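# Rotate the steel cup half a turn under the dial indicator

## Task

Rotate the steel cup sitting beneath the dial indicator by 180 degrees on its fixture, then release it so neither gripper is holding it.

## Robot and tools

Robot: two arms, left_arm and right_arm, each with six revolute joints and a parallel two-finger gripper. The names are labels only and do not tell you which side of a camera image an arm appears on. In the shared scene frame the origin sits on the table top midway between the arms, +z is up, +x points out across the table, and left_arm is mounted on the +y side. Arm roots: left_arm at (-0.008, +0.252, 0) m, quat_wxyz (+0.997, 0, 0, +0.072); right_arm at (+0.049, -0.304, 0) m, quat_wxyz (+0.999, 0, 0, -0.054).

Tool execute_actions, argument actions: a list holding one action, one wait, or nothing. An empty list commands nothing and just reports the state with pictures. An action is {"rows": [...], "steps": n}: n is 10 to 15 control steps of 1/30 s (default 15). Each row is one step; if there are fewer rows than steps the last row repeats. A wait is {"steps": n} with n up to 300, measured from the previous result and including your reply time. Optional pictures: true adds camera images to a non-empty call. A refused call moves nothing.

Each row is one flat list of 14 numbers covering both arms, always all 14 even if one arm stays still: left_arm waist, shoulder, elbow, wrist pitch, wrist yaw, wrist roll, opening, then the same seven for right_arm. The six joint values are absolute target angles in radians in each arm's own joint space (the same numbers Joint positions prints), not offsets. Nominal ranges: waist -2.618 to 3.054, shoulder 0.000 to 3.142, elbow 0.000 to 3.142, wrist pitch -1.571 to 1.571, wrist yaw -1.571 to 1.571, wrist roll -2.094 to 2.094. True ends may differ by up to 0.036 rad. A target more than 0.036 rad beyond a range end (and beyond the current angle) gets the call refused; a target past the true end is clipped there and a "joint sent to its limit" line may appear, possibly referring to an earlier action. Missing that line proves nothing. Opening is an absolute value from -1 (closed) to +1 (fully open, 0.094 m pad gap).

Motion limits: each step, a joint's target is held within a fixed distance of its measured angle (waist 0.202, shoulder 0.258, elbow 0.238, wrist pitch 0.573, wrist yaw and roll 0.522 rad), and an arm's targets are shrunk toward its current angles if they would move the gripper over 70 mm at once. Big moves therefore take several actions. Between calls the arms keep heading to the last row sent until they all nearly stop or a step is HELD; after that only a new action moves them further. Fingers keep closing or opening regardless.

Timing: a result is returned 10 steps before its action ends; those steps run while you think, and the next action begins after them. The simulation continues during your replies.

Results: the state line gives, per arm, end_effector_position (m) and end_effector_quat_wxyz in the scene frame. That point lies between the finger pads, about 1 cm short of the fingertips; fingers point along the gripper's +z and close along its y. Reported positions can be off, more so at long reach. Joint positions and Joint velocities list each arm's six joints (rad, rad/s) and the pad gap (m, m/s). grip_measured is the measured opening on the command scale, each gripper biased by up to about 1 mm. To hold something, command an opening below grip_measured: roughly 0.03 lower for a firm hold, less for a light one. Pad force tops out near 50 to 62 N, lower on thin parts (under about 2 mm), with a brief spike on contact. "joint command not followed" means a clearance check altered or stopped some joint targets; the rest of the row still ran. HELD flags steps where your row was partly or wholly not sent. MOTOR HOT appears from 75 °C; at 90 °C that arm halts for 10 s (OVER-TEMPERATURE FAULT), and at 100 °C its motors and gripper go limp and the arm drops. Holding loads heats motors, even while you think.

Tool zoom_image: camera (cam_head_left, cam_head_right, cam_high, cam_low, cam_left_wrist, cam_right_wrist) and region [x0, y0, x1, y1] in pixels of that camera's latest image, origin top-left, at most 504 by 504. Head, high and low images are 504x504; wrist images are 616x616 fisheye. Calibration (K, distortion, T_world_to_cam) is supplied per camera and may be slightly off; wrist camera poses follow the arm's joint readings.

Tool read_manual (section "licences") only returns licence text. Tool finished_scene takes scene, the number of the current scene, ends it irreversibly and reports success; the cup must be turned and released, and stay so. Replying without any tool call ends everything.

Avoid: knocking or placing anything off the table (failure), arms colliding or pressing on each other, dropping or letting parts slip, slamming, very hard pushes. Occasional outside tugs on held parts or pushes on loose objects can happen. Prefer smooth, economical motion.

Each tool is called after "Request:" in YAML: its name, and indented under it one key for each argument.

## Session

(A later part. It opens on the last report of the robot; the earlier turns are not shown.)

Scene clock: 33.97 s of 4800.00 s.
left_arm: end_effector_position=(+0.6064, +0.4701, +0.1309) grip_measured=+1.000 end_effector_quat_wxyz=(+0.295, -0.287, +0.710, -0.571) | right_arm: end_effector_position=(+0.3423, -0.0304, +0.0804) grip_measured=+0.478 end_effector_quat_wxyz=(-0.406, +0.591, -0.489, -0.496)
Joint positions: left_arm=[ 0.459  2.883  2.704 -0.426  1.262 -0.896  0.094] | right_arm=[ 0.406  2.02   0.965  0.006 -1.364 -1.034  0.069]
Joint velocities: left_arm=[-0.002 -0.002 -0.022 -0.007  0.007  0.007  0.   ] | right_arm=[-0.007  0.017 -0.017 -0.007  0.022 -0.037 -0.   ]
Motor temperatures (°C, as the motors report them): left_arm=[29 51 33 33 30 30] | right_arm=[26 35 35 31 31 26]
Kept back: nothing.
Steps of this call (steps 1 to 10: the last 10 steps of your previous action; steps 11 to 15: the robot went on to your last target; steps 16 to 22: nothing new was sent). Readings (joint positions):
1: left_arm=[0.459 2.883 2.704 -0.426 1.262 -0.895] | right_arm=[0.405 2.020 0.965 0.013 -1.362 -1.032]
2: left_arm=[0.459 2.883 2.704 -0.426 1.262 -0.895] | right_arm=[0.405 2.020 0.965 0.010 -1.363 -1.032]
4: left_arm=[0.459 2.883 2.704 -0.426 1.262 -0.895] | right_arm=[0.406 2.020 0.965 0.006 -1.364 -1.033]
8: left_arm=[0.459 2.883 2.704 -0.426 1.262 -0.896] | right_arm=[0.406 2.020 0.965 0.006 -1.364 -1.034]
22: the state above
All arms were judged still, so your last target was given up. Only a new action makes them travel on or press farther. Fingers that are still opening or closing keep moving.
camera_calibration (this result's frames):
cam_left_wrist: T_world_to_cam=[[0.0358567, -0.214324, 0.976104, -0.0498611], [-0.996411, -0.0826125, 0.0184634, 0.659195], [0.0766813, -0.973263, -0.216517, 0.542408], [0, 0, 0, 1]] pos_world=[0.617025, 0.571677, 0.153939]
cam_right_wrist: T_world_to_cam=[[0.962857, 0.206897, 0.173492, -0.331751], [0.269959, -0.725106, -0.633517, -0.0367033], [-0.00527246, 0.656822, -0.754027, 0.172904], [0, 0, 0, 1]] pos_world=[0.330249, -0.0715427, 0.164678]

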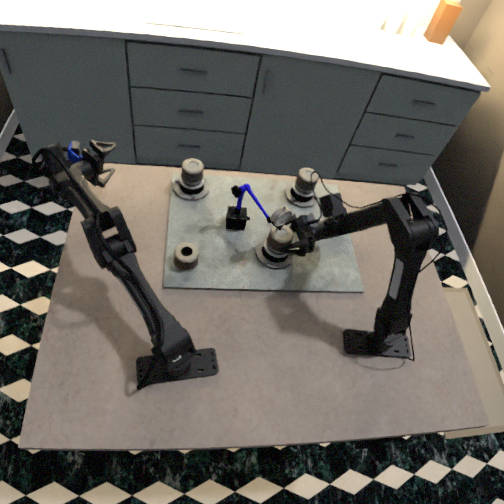

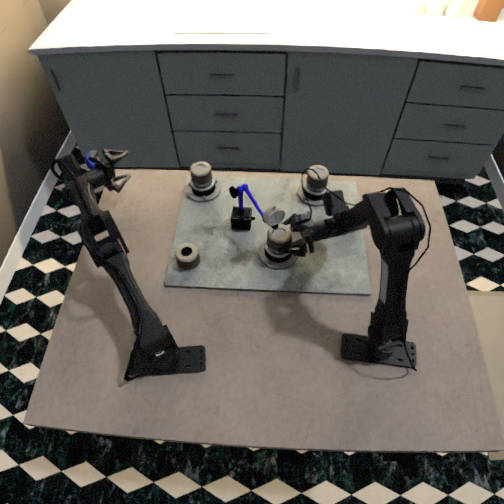

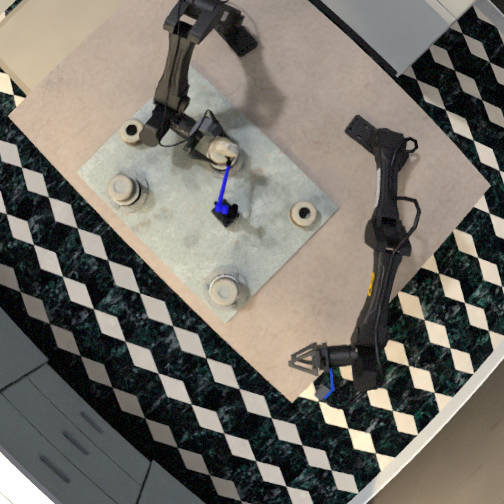

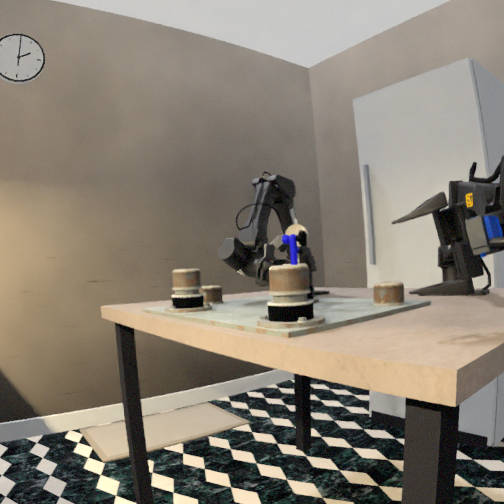

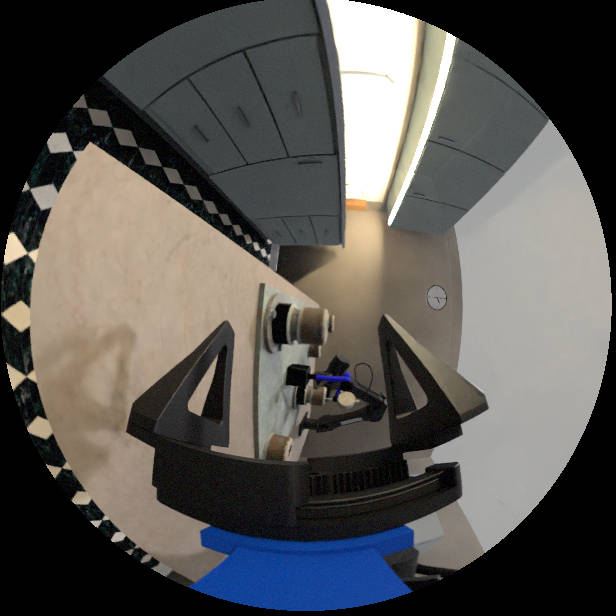

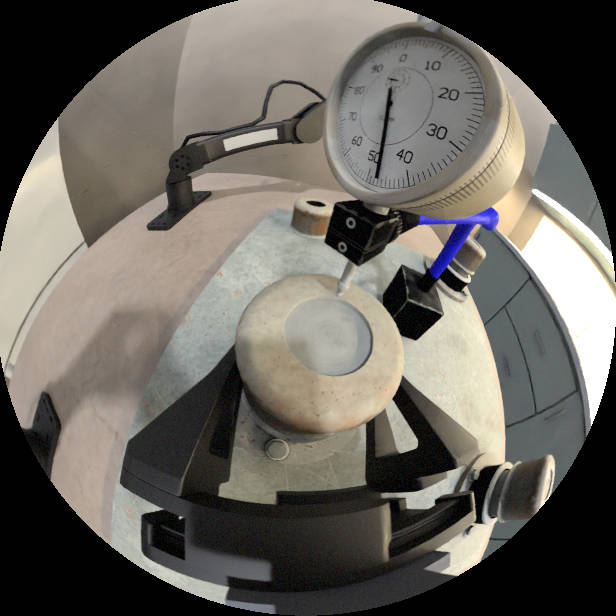

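Request:
execute_actions:
  actions:
    - {"rows": [[0.459,2.8822,2.7032,-0.426,1.262,-0.893,1,0.4139,2.0260,0.9769,0.0184,-1.3694,-1.0222,0.44],[0.459,2.8800,2.7010,-0.426,1.262,-0.893,1,0.4139,2.0139,0.9667,0.0285,-1.3605,-1.0146,0.44],[0.459,2.8763,2.6973,-0.426,1.262,-0.893,1,0.4139,2.0016,0.9558,0.0447,-1.3529,-1.0025,0.44],[0.459,2.8712,2.6922,-0.426,1.262,-0.893,1,0.4140,1.9906,0.9449,0.0668,-1.3488,-0.9857,0.44],[0.459,2.8648,2.6858,-0.426,1.262,-0.893,1,0.4141,1.9819,0.9389,0.0949,-1.3458,-0.9644,0.44],[0.459,2.8570,2.6780,-0.426,1.262,-0.893,1,0.4143,1.9794,0.9338,0.1280,-1.3422,-0.9393,0.44],[0.459,2.8480,2.6690,-0.426,1.262,-0.893,1,0.4146,1.9783,0.9254,0.1662,-1.3377,-0.9105,0.44],[0.459,2.8377,2.6587,-0.426,1.262,-0.893,1,0.4150,1.9756,0.9140,0.2074,-1.3323,-0.8795,0.44],[0.459,2.8262,2.6472,-0.426,1.262,-0.893,1,0.4155,1.9715,0.9008,0.2497,-1.3264,-0.8481,0.44],[0.459,2.8135,2.6345,-0.426,1.262,-0.893,1,0.4160,1.9672,0.8862,0.2920,-1.3200,-0.8168,0.44],[0.459,2.7997,2.6207,-0.426,1.262,-0.893,1,0.4167,1.9630,0.8708,0.3342,-1.3132,-0.7857,0.44],[0.459,2.7849,2.6059,-0.426,1.262,-0.893,1,0.4174,1.9588,0.8554,0.3765,-1.3056,-0.7547,0.44],[0.459,2.7690,2.5900,-0.426,1.262,-0.893,1,0.4182,1.9550,0.8400,0.4188,-1.2974,-0.7240,0.44],[0.459,2.7521,2.5731,-0.426,1.262,-0.893,1,0.4191,1.9514,0.8245,0.4611,-1.2884,-0.6934,0.44],[0.459,2.7343,2.5553,-0.426,1.262,-0.893,1,0.4201,1.9480,0.8090,0.5035,-1.2787,-0.6631,0.44]], "steps": 15}

Request:
execute_actions:
  actions:
    - {"rows": [[0.459,2.7155,2.5365,-0.426,1.262,-0.893,1,0.4212,1.9447,0.7935,0.5458,-1.2675,-0.6330,0.44],[0.459,2.6959,2.5169,-0.426,1.262,-0.893,1,0.4225,1.9417,0.7779,0.5882,-1.2554,-0.6030,0.44],[0.459,2.6754,2.4964,-0.426,1.262,-0.893,1,0.4240,1.9388,0.7622,0.6306,-1.2421,-0.5733,0.44],[0.459,2.6542,2.4752,-0.426,1.262,-0.893,1,0.4256,1.9361,0.7463,0.6731,-1.2276,-0.5437,0.44],[0.459,2.6322,2.4532,-0.426,1.262,-0.893,1,0.4274,1.9333,0.7302,0.7155,-1.2116,-0.5145,0.44],[0.459,2.6094,2.4304,-0.426,1.262,-0.893,1,0.4295,1.9307,0.7138,0.7580,-1.1941,-0.4855,0.44],[0.459,2.5861,2.4071,-0.426,1.262,-0.893,1,0.4319,1.9280,0.6972,0.8005,-1.1748,-0.4565,0.44],[0.459,2.5620,2.3830,-0.426,1.262,-0.893,1,0.4346,1.9254,0.6802,0.8431,-1.1533,-0.4280,0.44],[0.459,2.5374,2.3584,-0.426,1.262,-0.893,1,0.4378,1.9228,0.6626,0.8857,-1.1295,-0.3997,0.44],[0.459,2.5123,2.3333,-0.426,1.262,-0.893,1,0.4415,1.9201,0.6445,0.9283,-1.1026,-0.3717,0.44],[0.459,2.4866,2.3076,-0.426,1.262,-0.893,1,0.4458,1.9172,0.6258,0.9683,-1.0750,-0.3455,0.44],[0.459,2.4605,2.2815,-0.426,1.262,-0.893,1,0.4508,1.9141,0.6067,1.0052,-1.0468,-0.3215,0.44],[0.459,2.4339,2.2549,-0.426,1.262,-0.893,1,0.4566,1.9109,0.5870,1.0391,-1.0178,-0.2997,0.44],[0.459,2.4069,2.2279,-0.426,1.262,-0.893,1,0.4628,1.9077,0.5682,1.0700,-0.9882,-0.2800,0.44],[0.459,2.3796,2.2006,-0.426,1.262,-0.893,1,0.4695,1.9045,0.5502,1.0971,-0.9607,-0.2629,0.44]], "steps": 15}

Request:
execute_actions:
  actions:
    - {"rows": [[0.459,2.3520,2.1730,-0.426,1.262,-0.893,1,0.4766,1.9013,0.5330,1.1228,-0.9327,-0.2466,0.44],[0.459,2.3242,2.1452,-0.426,1.262,-0.893,1,0.4839,1.8983,0.5171,1.1467,-0.9042,-0.2316,0.44],[0.459,2.2961,2.1171,-0.426,1.262,-0.893,1,0.4913,1.8954,0.5022,1.1692,-0.8751,-0.2175,0.44],[0.459,2.2678,2.0888,-0.426,1.262,-0.893,1,0.4992,1.8925,0.4878,1.1904,-0.8456,-0.2041,0.44],[0.459,2.2394,2.0604,-0.426,1.262,-0.893,1,0.5075,1.8896,0.4739,1.2107,-0.8154,-0.1913,0.44],[0.459,2.2109,2.0319,-0.426,1.262,-0.893,1,0.5162,1.8869,0.4604,1.2296,-0.7849,-0.1794,0.44],[0.459,2.1823,2.0033,-0.426,1.262,-0.893,1,0.5254,1.8842,0.4474,1.2474,-0.7538,-0.1680,0.44],[0.459,2.1537,1.9747,-0.426,1.262,-0.893,1,0.5350,1.8816,0.4349,1.2643,-0.7222,-0.1571,0.44],[0.459,2.1251,1.9461,-0.426,1.262,-0.893,1,0.5450,1.8789,0.4229,1.2803,-0.6902,-0.1466,0.44],[0.459,2.0966,1.9176,-0.426,1.262,-0.893,1,0.5555,1.8764,0.4112,1.2954,-0.6577,-0.1366,0.44],[0.459,2.0682,1.8892,-0.426,1.262,-0.893,1,0.5665,1.8740,0.4000,1.3094,-0.6247,-0.1271,0.44],[0.459,2.0399,1.8609,-0.426,1.262,-0.893,1,0.5778,1.8717,0.3893,1.3227,-0.5912,-0.1178,0.44],[0.459,2.0118,1.8328,-0.426,1.262,-0.893,1,0.5896,1.8694,0.3791,1.3353,-0.5574,-0.1089,0.44],[0.459,1.9840,1.8050,-0.426,1.262,-0.893,1,0.6018,1.8673,0.3694,1.3469,-0.5230,-0.1002,0.44],[0.459,1.9564,1.7774,-0.426,1.262,-0.893,1,0.6145,1.8653,0.3602,1.3577,-0.4883,-0.0919,0.44]], "steps": 15}

Request:
execute_actions:
  actions:
    - {"rows": [[0.459,1.9291,1.7501,-0.426,1.262,-0.893,1,0.6276,1.8634,0.3514,1.3678,-0.4531,-0.0837,0.44],[0.459,1.9021,1.7231,-0.426,1.262,-0.893,1,0.6411,1.8616,0.3432,1.3772,-0.4176,-0.0758,0.44],[0.459,1.8755,1.6965,-0.426,1.262,-0.893,1,0.6550,1.8600,0.3354,1.3858,-0.3817,-0.0680,0.44],[0.459,1.8494,1.6704,-0.426,1.262,-0.893,1,0.6693,1.8585,0.3282,1.3936,-0.3455,-0.0605,0.44],[0.459,1.8237,1.6447,-0.426,1.262,-0.893,1,0.6838,1.8572,0.3216,1.4006,-0.3090,-0.0531,0.44],[0.459,1.7986,1.6196,-0.426,1.262,-0.893,1,0.6987,1.8559,0.3154,1.4069,-0.2721,-0.0458,0.44],[0.459,1.7740,1.5950,-0.426,1.262,-0.893,1,0.7140,1.8548,0.3099,1.4124,-0.2351,-0.0386,0.44],[0.459,1.7499,1.5709,-0.426,1.262,-0.893,1,0.7295,1.8538,0.3049,1.4171,-0.1978,-0.0315,0.44],[0.459,1.7266,1.5476,-0.426,1.262,-0.893,1,0.7452,1.8529,0.3005,1.4209,-0.1603,-0.0245,0.44],[0.459,1.7038,1.5248,-0.426,1.262,-0.893,1,0.7613,1.8521,0.2967,1.4239,-0.1226,-0.0175,0.44],[0.459,1.6818,1.5028,-0.426,1.262,-0.893,1,0.7776,1.8557,0.2935,1.4262,-0.0848,-0.0106,0.44],[0.459,1.6606,1.4816,-0.426,1.262,-0.893,1,0.7940,1.8595,0.2908,1.4228,-0.0469,-0.0037,0.44],[0.459,1.6401,1.4611,-0.426,1.262,-0.893,1,0.8105,1.8633,0.2932,1.4187,-0.0090,0.0031,0.44],[0.459,1.6205,1.4415,-0.426,1.262,-0.893,1,0.8271,1.8673,0.2961,1.4139,0.0289,0.0100,0.44],[0.459,1.6017,1.4227,-0.426,1.262,-0.893,1,0.8439,1.8715,0.2996,1.4083,0.0668,0.0169,0.44]], "steps": 15}

Request:
execute_actions:
  actions:
    - {"rows": [[0.459,1.5839,1.4049,-0.426,1.262,-0.893,1,0.8606,1.8757,0.3038,1.4020,0.1047,0.0237,0.44],[0.459,1.5670,1.3880,-0.426,1.262,-0.893,1,0.8773,1.8800,0.3085,1.3950,0.1425,0.0306,0.44],[0.459,1.5511,1.3721,-0.426,1.262,-0.893,1,0.8940,1.8844,0.3139,1.3872,0.1802,0.0375,0.44],[0.459,1.5363,1.3573,-0.426,1.262,-0.893,1,0.9106,1.8891,0.3198,1.3834,0.2176,0.0445,0.44],[0.459,1.5225,1.3435,-0.426,1.262,-0.893,1,0.9272,1.8938,0.3264,1.3789,0.2550,0.0515,0.44],[0.459,1.5098,1.3308,-0.426,1.262,-0.893,1,0.9435,1.8986,0.3311,1.3736,0.2920,0.0586,0.44],[0.459,1.4983,1.3193,-0.426,1.262,-0.893,1,0.9597,1.9037,0.3345,1.3675,0.3289,0.0659,0.44],[0.459,1.4880,1.3090,-0.426,1.262,-0.893,1,0.9757,1.9088,0.3375,1.3606,0.3653,0.0732,0.44],[0.459,1.4790,1.3000,-0.426,1.262,-0.893,1,0.9915,1.9097,0.3410,1.3531,0.4015,0.0807,0.44],[0.459,1.4712,1.2922,-0.426,1.262,-0.893,1,1.0070,1.9108,0.3461,1.3446,0.4374,0.0883,0.44],[0.459,1.4648,1.2858,-0.426,1.262,-0.893,1,1.0222,1.9120,0.3518,1.3356,0.4730,0.0962,0.44],[0.459,1.4597,1.2807,-0.426,1.262,-0.893,1,1.0371,1.9134,0.3581,1.3256,0.5081,0.1042,0.44],[0.459,1.4560,1.2770,-0.426,1.262,-0.893,1,1.0517,1.9150,0.3649,1.3151,0.5428,0.1124,0.44],[0.459,1.4538,1.2748,-0.426,1.262,-0.893,1,1.0659,1.9166,0.3722,1.3036,0.5771,0.1208,0.44],[0.459,1.4530,1.2740,-0.426,1.262,-0.893,1,1.0797,1.9184,0.3800,1.2914,0.6110,0.1296,0.44]], "steps": 15}

Request:
execute_actions:
  actions:
    - {"rows": [[0.459,1.4530,1.2740,-0.426,1.262,-0.893,1,1.0932,1.9203,0.3884,1.2783,0.6444,0.1385,0.44],[0.459,1.4530,1.2740,-0.426,1.262,-0.893,1,1.1062,1.9223,0.3972,1.2645,0.6773,0.1479,0.44],[0.459,1.4530,1.2740,-0.426,1.262,-0.893,1,1.1188,1.9244,0.4066,1.2499,0.7098,0.1576,0.44],[0.459,1.4530,1.2740,-0.426,1.262,-0.893,1,1.1310,1.9266,0.4164,1.2343,0.7419,0.1677,0.44],[0.459,1.4530,1.2740,-0.426,1.262,-0.893,1,1.1428,1.9290,0.4267,1.2180,0.7734,0.1783,0.44],[0.459,1.4530,1.2740,-0.426,1.262,-0.893,1,1.1541,1.9315,0.4374,1.2006,0.8045,0.1893,0.44],[0.459,1.4530,1.2740,-0.426,1.262,-0.893,1,1.1650,1.9340,0.4487,1.1839,0.8324,0.1997,0.44],[0.459,1.4530,1.2740,-0.426,1.262,-0.893,1,1.1755,1.9367,0.4604,1.1683,0.8570,0.2096,0.44],[0.459,1.4530,1.2740,-0.426,1.262,-0.893,1,1.1851,1.9394,0.4719,1.1535,0.8788,0.2188,0.44],[0.459,1.4530,1.2740,-0.426,1.262,-0.893,1,1.1934,1.9418,0.4828,1.1401,0.8975,0.2272,0.44],[0.459,1.4530,1.2740,-0.426,1.262,-0.893,1,1.2005,1.9430,0.4927,1.1283,0.9134,0.2345,0.44],[0.459,1.4530,1.2740,-0.426,1.262,-0.893,1,1.2066,1.9445,0.5018,1.1181,0.9266,0.2408,0.44],[0.459,1.4530,1.2740,-0.426,1.262,-0.893,1,1.2118,1.9458,0.5098,1.1102,0.9369,0.2459,0.44],[0.459,1.4530,1.2740,-0.426,1.262,-0.893,1,1.2160,1.9468,0.5167,1.1040,0.9446,0.2498,0.44],[0.459,1.4530,1.2740,-0.426,1.262,-0.893,1,1.2193,1.9476,0.5224,1.0998,0.9498,0.2525,0.44]], "steps": 15}

Request:
execute_actions:
  actions:
    - {"rows": [[0.459,1.4530,1.2740,-0.426,1.262,-0.893,1,1.2219,1.9485,0.5268,1.0977,0.9524,0.2538,0.44],[0.459,1.4530,1.2740,-0.426,1.262,-0.893,1,1.2238,1.9492,0.5301,1.0977,0.9524,0.2538,0.44],[0.459,1.4530,1.2740,-0.426,1.262,-0.893,1,1.2248,1.9496,0.5320,1.0977,0.9524,0.2538,0.44],[0.459,1.4530,1.2740,-0.426,1.262,-0.893,1,1.2251,1.9498,0.5326,1.0977,0.9524,0.2538,0.44]], "steps": 10}

Request:
execute_actions:
  actions:
    - {"steps": 24}
  pictures: true

Scene clock: 99.13 s of 4800.00 s.
left_arm: end_effector_position=(+0.6064, +0.4701, +0.1309) grip_measured=+1.000 end_effector_quat_wxyz=(+0.295, -0.287, +0.710, -0.571) | right_arm: end_effector_position=(+0.3420, -0.0305, +0.0799) grip_measured=+0.478 end_effector_quat_wxyz=(-0.407, +0.590, -0.491, -0.496)
Joint positions: left_arm=[ 0.459  2.883  2.704 -0.426  1.262 -0.896  0.094] | right_arm=[ 0.406  2.018  0.957  0.027 -1.363 -1.019  0.069]
Joint velocities: left_arm=[ 0.002  0.012 -0.007 -0.007  0.037 -0.022  0.   ] | right_arm=[-0.007 -0.066 -0.154  0.359 -0.022  0.256  0.   ]
Motor temperatures (°C, as the motors report them): left_arm=[29 59 33 35 30 30] | right_arm=[26 37 36 32 31 26]
Steps of this call (steps 1 to 90: nothing new was sent; then 62.00 s passed at rest; steps 91 to 95: the first 5 steps of this action). Readings (joint positions):
91: left_arm=[0.459 2.883 2.704 -0.426 1.262 -0.896] | right_arm=[0.406 2.020 0.965 0.006 -1.364 -1.034]
92: left_arm=[0.459 2.883 2.704 -0.426 1.262 -0.896] | right_arm=[0.406 2.020 0.965 0.006 -1.363 -1.034]
94: left_arm=[0.459 2.883 2.704 -0.426 1.262 -0.896] | right_arm=[0.406 2.020 0.961 0.015 -1.362 -1.027]
95: the state above

Scene clock: 99.63 s of 4800.00 s.
left_arm: end_effector_position=(+0.5916, +0.4602, +0.1670) grip_measured=+1.000 end_effector_quat_wxyz=(+0.285, -0.297, +0.709, -0.572) | right_arm: end_effector_position=(+0.3412, -0.0308, +0.0789) grip_measured=+0.478 end_effector_quat_wxyz=(-0.434, +0.562, -0.524, -0.470)
Joint positions: left_arm=[ 0.459  2.698  2.494 -0.428  1.258 -0.897  0.094] | right_arm=[ 0.417  1.967  0.766  0.527 -1.275 -0.648  0.069]
Joint velocities: left_arm=[ 0.002 -0.667 -0.569  0.022  0.022 -0.007  0.   ] | right_arm=[ 0.051 -0.085 -0.457  1.209  0.3    0.842 -0.   ]
Motor temperatures (°C, as the motors report them): left_arm=[29 59 33 35 30 30] | right_arm=[26 37 36 32 31 26]
Steps of this call (steps 1 to 10: the last 10 steps of your previous action; steps 11 to 15: the first 5 steps of this action). Readings (joint positions):
11: left_arm=[0.459 2.782 2.569 -0.428 1.259 -0.897] | right_arm=[0.412 1.980 0.828 0.363 -1.313 -0.767]
12: left_arm=[0.459 2.763 2.551 -0.428 1.258 -0.897] | right_arm=[0.412 1.977 0.813 0.404 -1.305 -0.737]
14: left_arm=[0.459 2.721 2.514 -0.428 1.258 -0.897] | right_arm=[0.415 1.970 0.781 0.486 -1.286 -0.678]
15: the state above

Scene clock: 100.13 s of 4800.00 s.
left_arm: end_effector_position=(+0.5425, +0.4264, +0.2540) grip_measured=+1.000 end_effector_quat_wxyz=(+0.292, -0.292, +0.710, -0.570) | right_arm: end_effector_position=(+0.3408, -0.0306, +0.0776) grip_measured=+0.478 end_effector_quat_wxyz=(+0.495, -0.482, +0.601, +0.402)
Joint positions: left_arm=[ 0.459  2.308  2.117 -0.422  1.256 -0.898  0.094] | right_arm=[ 0.485  1.923  0.509  1.084 -0.956 -0.267  0.069]
Joint velocities: left_arm=[-0.017 -0.794 -0.794 -0.037 -0.037  0.051  0.   ] | right_arm=[ 0.222 -0.066 -0.437  0.813  0.842  0.535 -0.   ]
Motor temperatures (°C, as the motors report them): left_arm=[29 59 33 35 30 30] | right_arm=[26 37 36 32 31 26]
Steps of this call (steps 1 to 10: the last 10 steps of your previous action; steps 11 to 15: the first 5 steps of this action). Readings (joint positions):
11: left_arm=[0.459 2.417 2.228 -0.423 1.256 -0.897] | right_arm=[0.457 1.935 0.573 0.967 -1.067 -0.345]
12: left_arm=[0.459 2.390 2.201 -0.422 1.256 -0.897] | right_arm=[0.463 1.931 0.556 0.999 -1.040 -0.323]
14: left_arm=[0.459 2.336 2.145 -0.422 1.256 -0.898] | right_arm=[0.478 1.926 0.524 1.058 -0.984 -0.285]
15: the state above

Scene clock: 100.63 s of 4800.00 s.
left_arm: end_effector_position=(+0.4639, +0.3724, +0.3117) grip_measured=+1.000 end_effector_quat_wxyz=(+0.295, -0.290, +0.710, -0.570) | right_arm: end_effector_position=(+0.3415, -0.0304, +0.0772) grip_measured=+0.478 end_effector_quat_wxyz=(+0.554, -0.378, +0.672, +0.315)
Joint positions: left_arm=[ 0.459  1.885  1.699 -0.421  1.255 -0.898  0.094] | right_arm=[ 0.651  1.89   0.343  1.333 -0.478 -0.095  0.069]
Joint velocities: left_arm=[ 0.012 -0.75  -0.764  0.007 -0.022 -0.037  0.   ] | right_arm=[ 0.403 -0.066 -0.203  0.315  1.092  0.242 -0.001]
Motor temperatures (°C, as the motors report them): left_arm=[29 59 33 35 30 30] | right_arm=[26 37 36 32 31 26]
Steps of this call (steps 1 to 10: the last 10 steps of your previous action; steps 11 to 15: the first 5 steps of this action). Readings (joint positions):
11: left_arm=[0.459 1.993 1.807 -0.422 1.255 -0.898] | right_arm=[0.598 1.897 0.376 1.289 -0.616 -0.131]
12: left_arm=[0.459 1.965 1.779 -0.421 1.255 -0.898] | right_arm=[0.611 1.895 0.367 1.301 -0.582 -0.121]
14: left_arm=[0.459 1.911 1.726 -0.421 1.255 -0.898] | right_arm=[0.637 1.892 0.351 1.323 -0.513 -0.104]
15: the state above

Scene clock: 101.13 s of 4800.00 s.
left_arm: end_effector_position=(+0.3955, +0.3252, +0.3242) grip_measured=+1.000 end_effector_quat_wxyz=(+0.294, -0.291, +0.710, -0.570) | right_arm: end_effector_position=(+0.3427, -0.0304, +0.0768) grip_measured=+0.478 end_effector_quat_wxyz=(+0.598, -0.264, +0.724, +0.220)
Joint positions: left_arm=[ 0.459  1.566  1.379 -0.423  1.255 -0.898  0.094] | right_arm=[0.89  1.884 0.299 1.393 0.078 0.017 0.069]
Joint velocities: left_arm=[ 0.017 -0.432 -0.422  0.022  0.037 -0.037  0.   ] | right_arm=[ 0.486 -0.002 -0.002 -0.095  1.165  0.154 -0.001]
Motor temperatures (°C, as the motors report them): left_arm=[29 58 33 35 30 30] | right_arm=[26 37 36 32 31 26]
Steps of this call (steps 1 to 10: the last 10 steps of your previous action; steps 11 to 15: the first 5 steps of this action). Readings (joint positions):
11: left_arm=[0.459 1.634 1.447 -0.422 1.255 -0.898] | right_arm=[0.823 1.884 0.299 1.393 -0.075 -0.011]
12: left_arm=[0.459 1.615 1.428 -0.423 1.255 -0.898] | right_arm=[0.839 1.884 0.299 1.394 -0.038 -0.004]
14: left_arm=[0.459 1.581 1.395 -0.423 1.255 -0.898] | right_arm=[0.873 1.884 0.299 1.394 0.039 0.010]
15: the state above

Scene clock: 101.63 s of 4800.00 s.
left_arm: end_effector_position=(+0.3755, +0.3114, +0.3223) grip_measured=+1.000 end_effector_quat_wxyz=(+0.293, -0.292, +0.710, -0.570) | right_arm: end_effector_position=(+0.3439, -0.0309, +0.0765) grip_measured=+0.478 end_effector_quat_wxyz=(+0.626, -0.143, +0.758, +0.117)
Joint positions: left_arm=[ 0.459  1.474  1.286 -0.423  1.255 -0.898  0.094] | right_arm=[1.112 1.905 0.387 1.284 0.62  0.136 0.069]
Joint velocities: left_arm=[-0.002  0.002 -0.002 -0.066  0.022 -0.037  0.   ] | right_arm=[ 0.335  0.046  0.281 -0.505  1.004  0.227  0.   ]
Motor temperatures (°C, as the motors report them): left_arm=[29 58 33 35 30 30] | right_arm=[26 37 36 33 31 26]
Steps of this call (steps 1 to 10: the last 10 steps of your previous action; steps 11 to 15: the first 5 steps of this action). Readings (joint positions):
11: left_arm=[0.459 1.475 1.287 -0.423 1.255 -0.898] | right_arm=[1.060 1.896 0.351 1.329 0.483 0.101]
12: left_arm=[0.459 1.474 1.287 -0.423 1.255 -0.898] | right_arm=[1.074 1.898 0.359 1.319 0.518 0.109]
14: left_arm=[0.459 1.474 1.286 -0.423 1.255 -0.898] | right_arm=[1.100 1.902 0.377 1.297 0.586 0.127]
15: the state above

Scene clock: 101.97 s of 4800.00 s.
left_arm: end_effector_position=(+0.3755, +0.3114, +0.3221) grip_measured=+1.000 end_effector_quat_wxyz=(+0.293, -0.292, +0.710, -0.570) | right_arm: end_effector_position=(+0.3447, -0.0305, +0.0766) grip_measured=+0.478 end_effector_quat_wxyz=(+0.635, -0.076, +0.767, +0.058)
Joint positions: left_arm=[ 0.459  1.474  1.285 -0.423  1.255 -0.898  0.094] | right_arm=[1.199 1.929 0.486 1.146 0.879 0.223 0.069]
Joint velocities: left_arm=[ 0.007 -0.012 -0.017 -0.007 -0.022  0.022  0.   ] | right_arm=[ 0.125  0.037  0.193 -0.359  0.447  0.168 -0.001]
Motor temperatures (°C, as the motors report them): left_arm=[29 58 33 35 30 30] | right_arm=[26 37 36 33 31 26]
Kept back: the last 10 steps of this action.
Steps of this call (steps 1 to 10: the last 10 steps of your previous action). Readings (joint positions):
1: left_arm=[0.459 1.474 1.285 -0.423 1.255 -0.898] | right_arm=[1.124 1.907 0.397 1.270 0.653 0.145]
2: left_arm=[0.459 1.474 1.285 -0.423 1.255 -0.898] | right_arm=[1.136 1.910 0.407 1.256 0.685 0.155]
4: left_arm=[0.459 1.474 1.285 -0.423 1.255 -0.898] | right_arm=[1.157 1.915 0.429 1.226 0.746 0.175]
8: left_arm=[0.459 1.474 1.285 -0.423 1.255 -0.898] | right_arm=[1.189 1.925 0.470 1.169 0.845 0.210]
10: the state above

Scene clock: 102.77 s of 4800.00 s.
left_arm: end_effector_position=(+0.3755, +0.3114, +0.3221) grip_measured=+1.000 end_effector_quat_wxyz=(+0.293, -0.292, +0.710, -0.570) | right_arm: end_effector_position=(+0.3448, -0.0309, +0.0766) grip_measured=+0.478 end_effector_quat_wxyz=(+0.636, -0.062, +0.768, +0.045)
Joint positions: left_arm=[ 0.459  1.474  1.285 -0.423  1.255 -0.898  0.094] | right_arm=[1.213 1.933 0.51  1.105 0.929 0.248 0.069]
Joint velocities: left_arm=[-0.002 -0.007 -0.017 -0.022 -0.095  0.022  0.   ] | right_arm=[-0.017 -0.012 -0.002 -0.037 -0.081 -0.022 -0.   ]
Motor temperatures (°C, as the motors report them): left_arm=[29 57 33 35 30 30] | right_arm=[26 37 36 33 31 26]
Kept back: nothing.
Steps of this call (steps 1 to 10: the last 10 steps of your previous action; steps 11 to 24: the robot went on to your last target). Readings (joint positions):
1: left_arm=[0.459 1.474 1.285 -0.423 1.255 -0.898] | right_arm=[1.203 1.930 0.492 1.136 0.892 0.229]
2: left_arm=[0.459 1.474 1.285 -0.423 1.255 -0.898] | right_arm=[1.206 1.931 0.497 1.128 0.903 0.233]
4: left_arm=[0.459 1.474 1.285 -0.423 1.255 -0.898] | right_arm=[1.210 1.933 0.504 1.117 0.917 0.239]
8: left_arm=[0.459 1.474 1.285 -0.423 1.255 -0.898] | right_arm=[1.212 1.933 0.508 1.108 0.926 0.245]
24: the state above
camera_calibration (this result's frames):
cam_left_wrist: T_world_to_cam=[[0.046385, -0.211382, 0.976302, -0.267223], [-0.995699, -0.0882492, 0.0281995, 0.410844], [0.080197, -0.973411, -0.214566, 0.445164], [0, 0, 0, 1]] pos_world=[0.385772, 0.413099, 0.344822]
cam_right_wrist: T_world_to_cam=[[0.169962, -0.967375, 0.187877, -0.0974355], [-0.73945, -0.251219, -0.624582, 0.321878], [0.651404, -0.0327701, -0.758023, -0.077064], [0, 0, 0, 1]] pos_world=[0.304773, -0.0159202, 0.160929]

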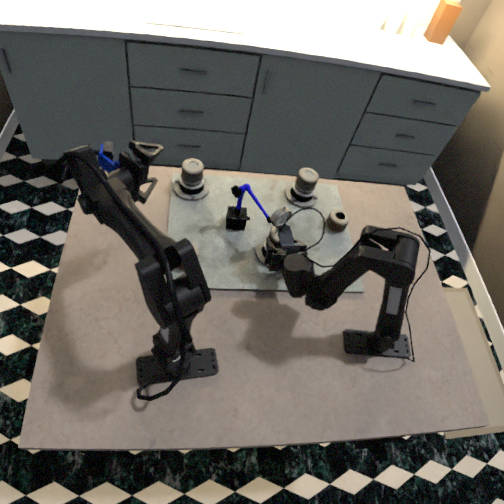

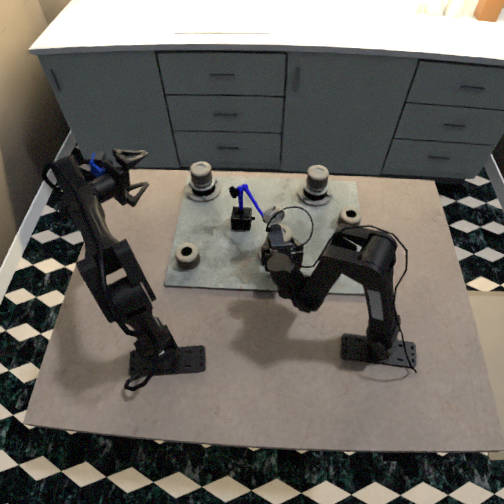

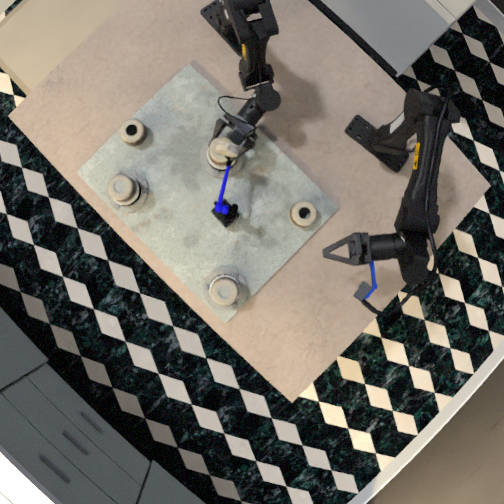

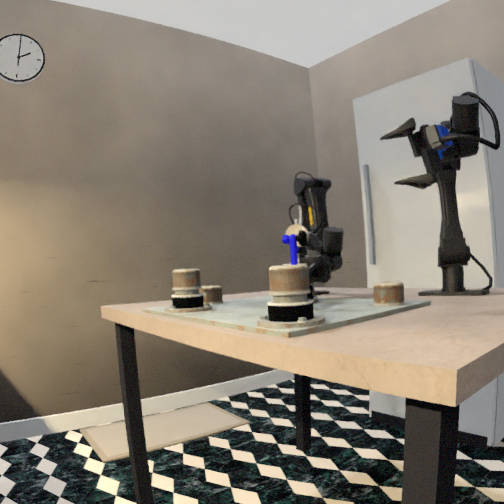

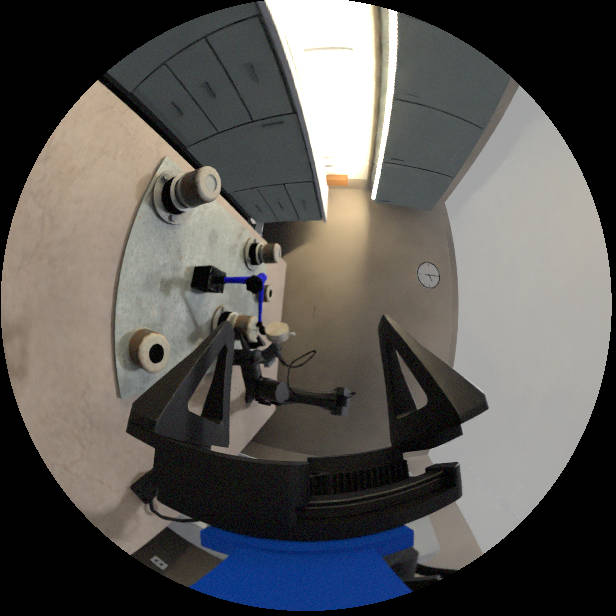

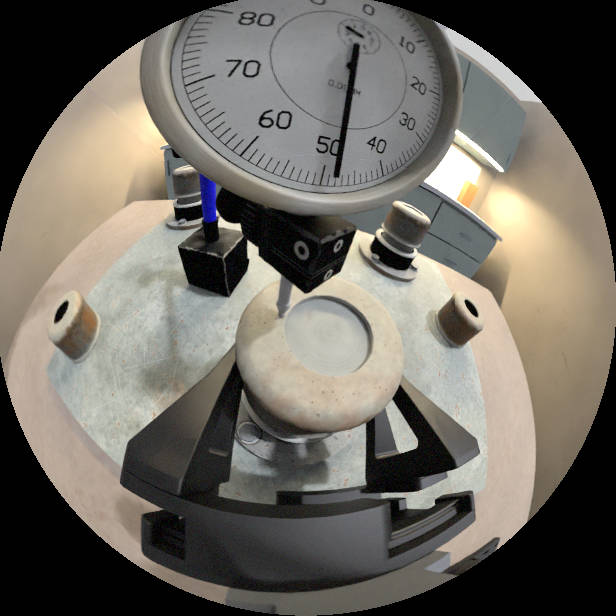

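Request:
zoom_image:
  camera: "cam_right_wrist"
  region: [220, 260, 420, 440]

Request:
zoom_image:
  camera: "cam_high"
  region: [170, 80, 310, 220]

Request:
zoom_image:
  camera: "cam_left_wrist"
  region: [200, 270, 340, 410]

Region (220, 260, 420, 440) of cam_right_wrist's 616x616 image, scaled by 2.520, with more detail than that image has; it fills the top 454 rows of this view, and the rest is white.

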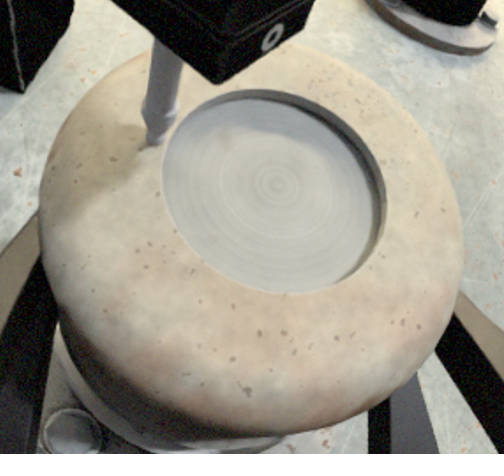

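Region (170, 80, 310, 220) of cam_high's 504x504 image, scaled by 3.600, with more detail than that image has.

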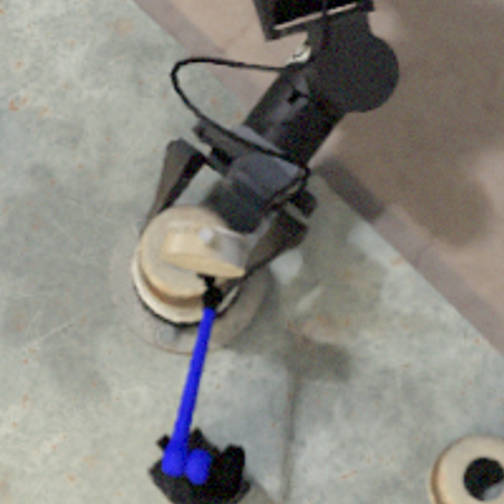

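Region (200, 270, 340, 410) of cam_left_wrist's 616x616 image, scaled by 3.600, with more detail than that image has.

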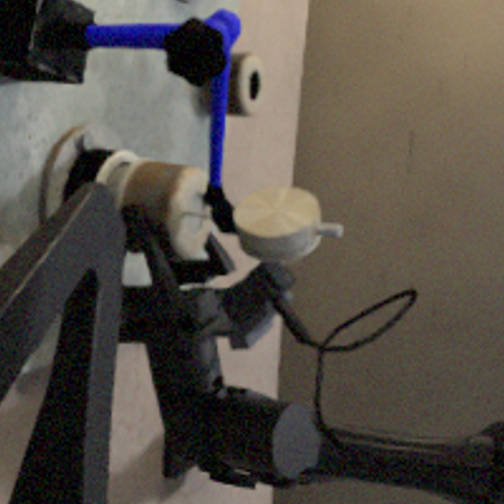

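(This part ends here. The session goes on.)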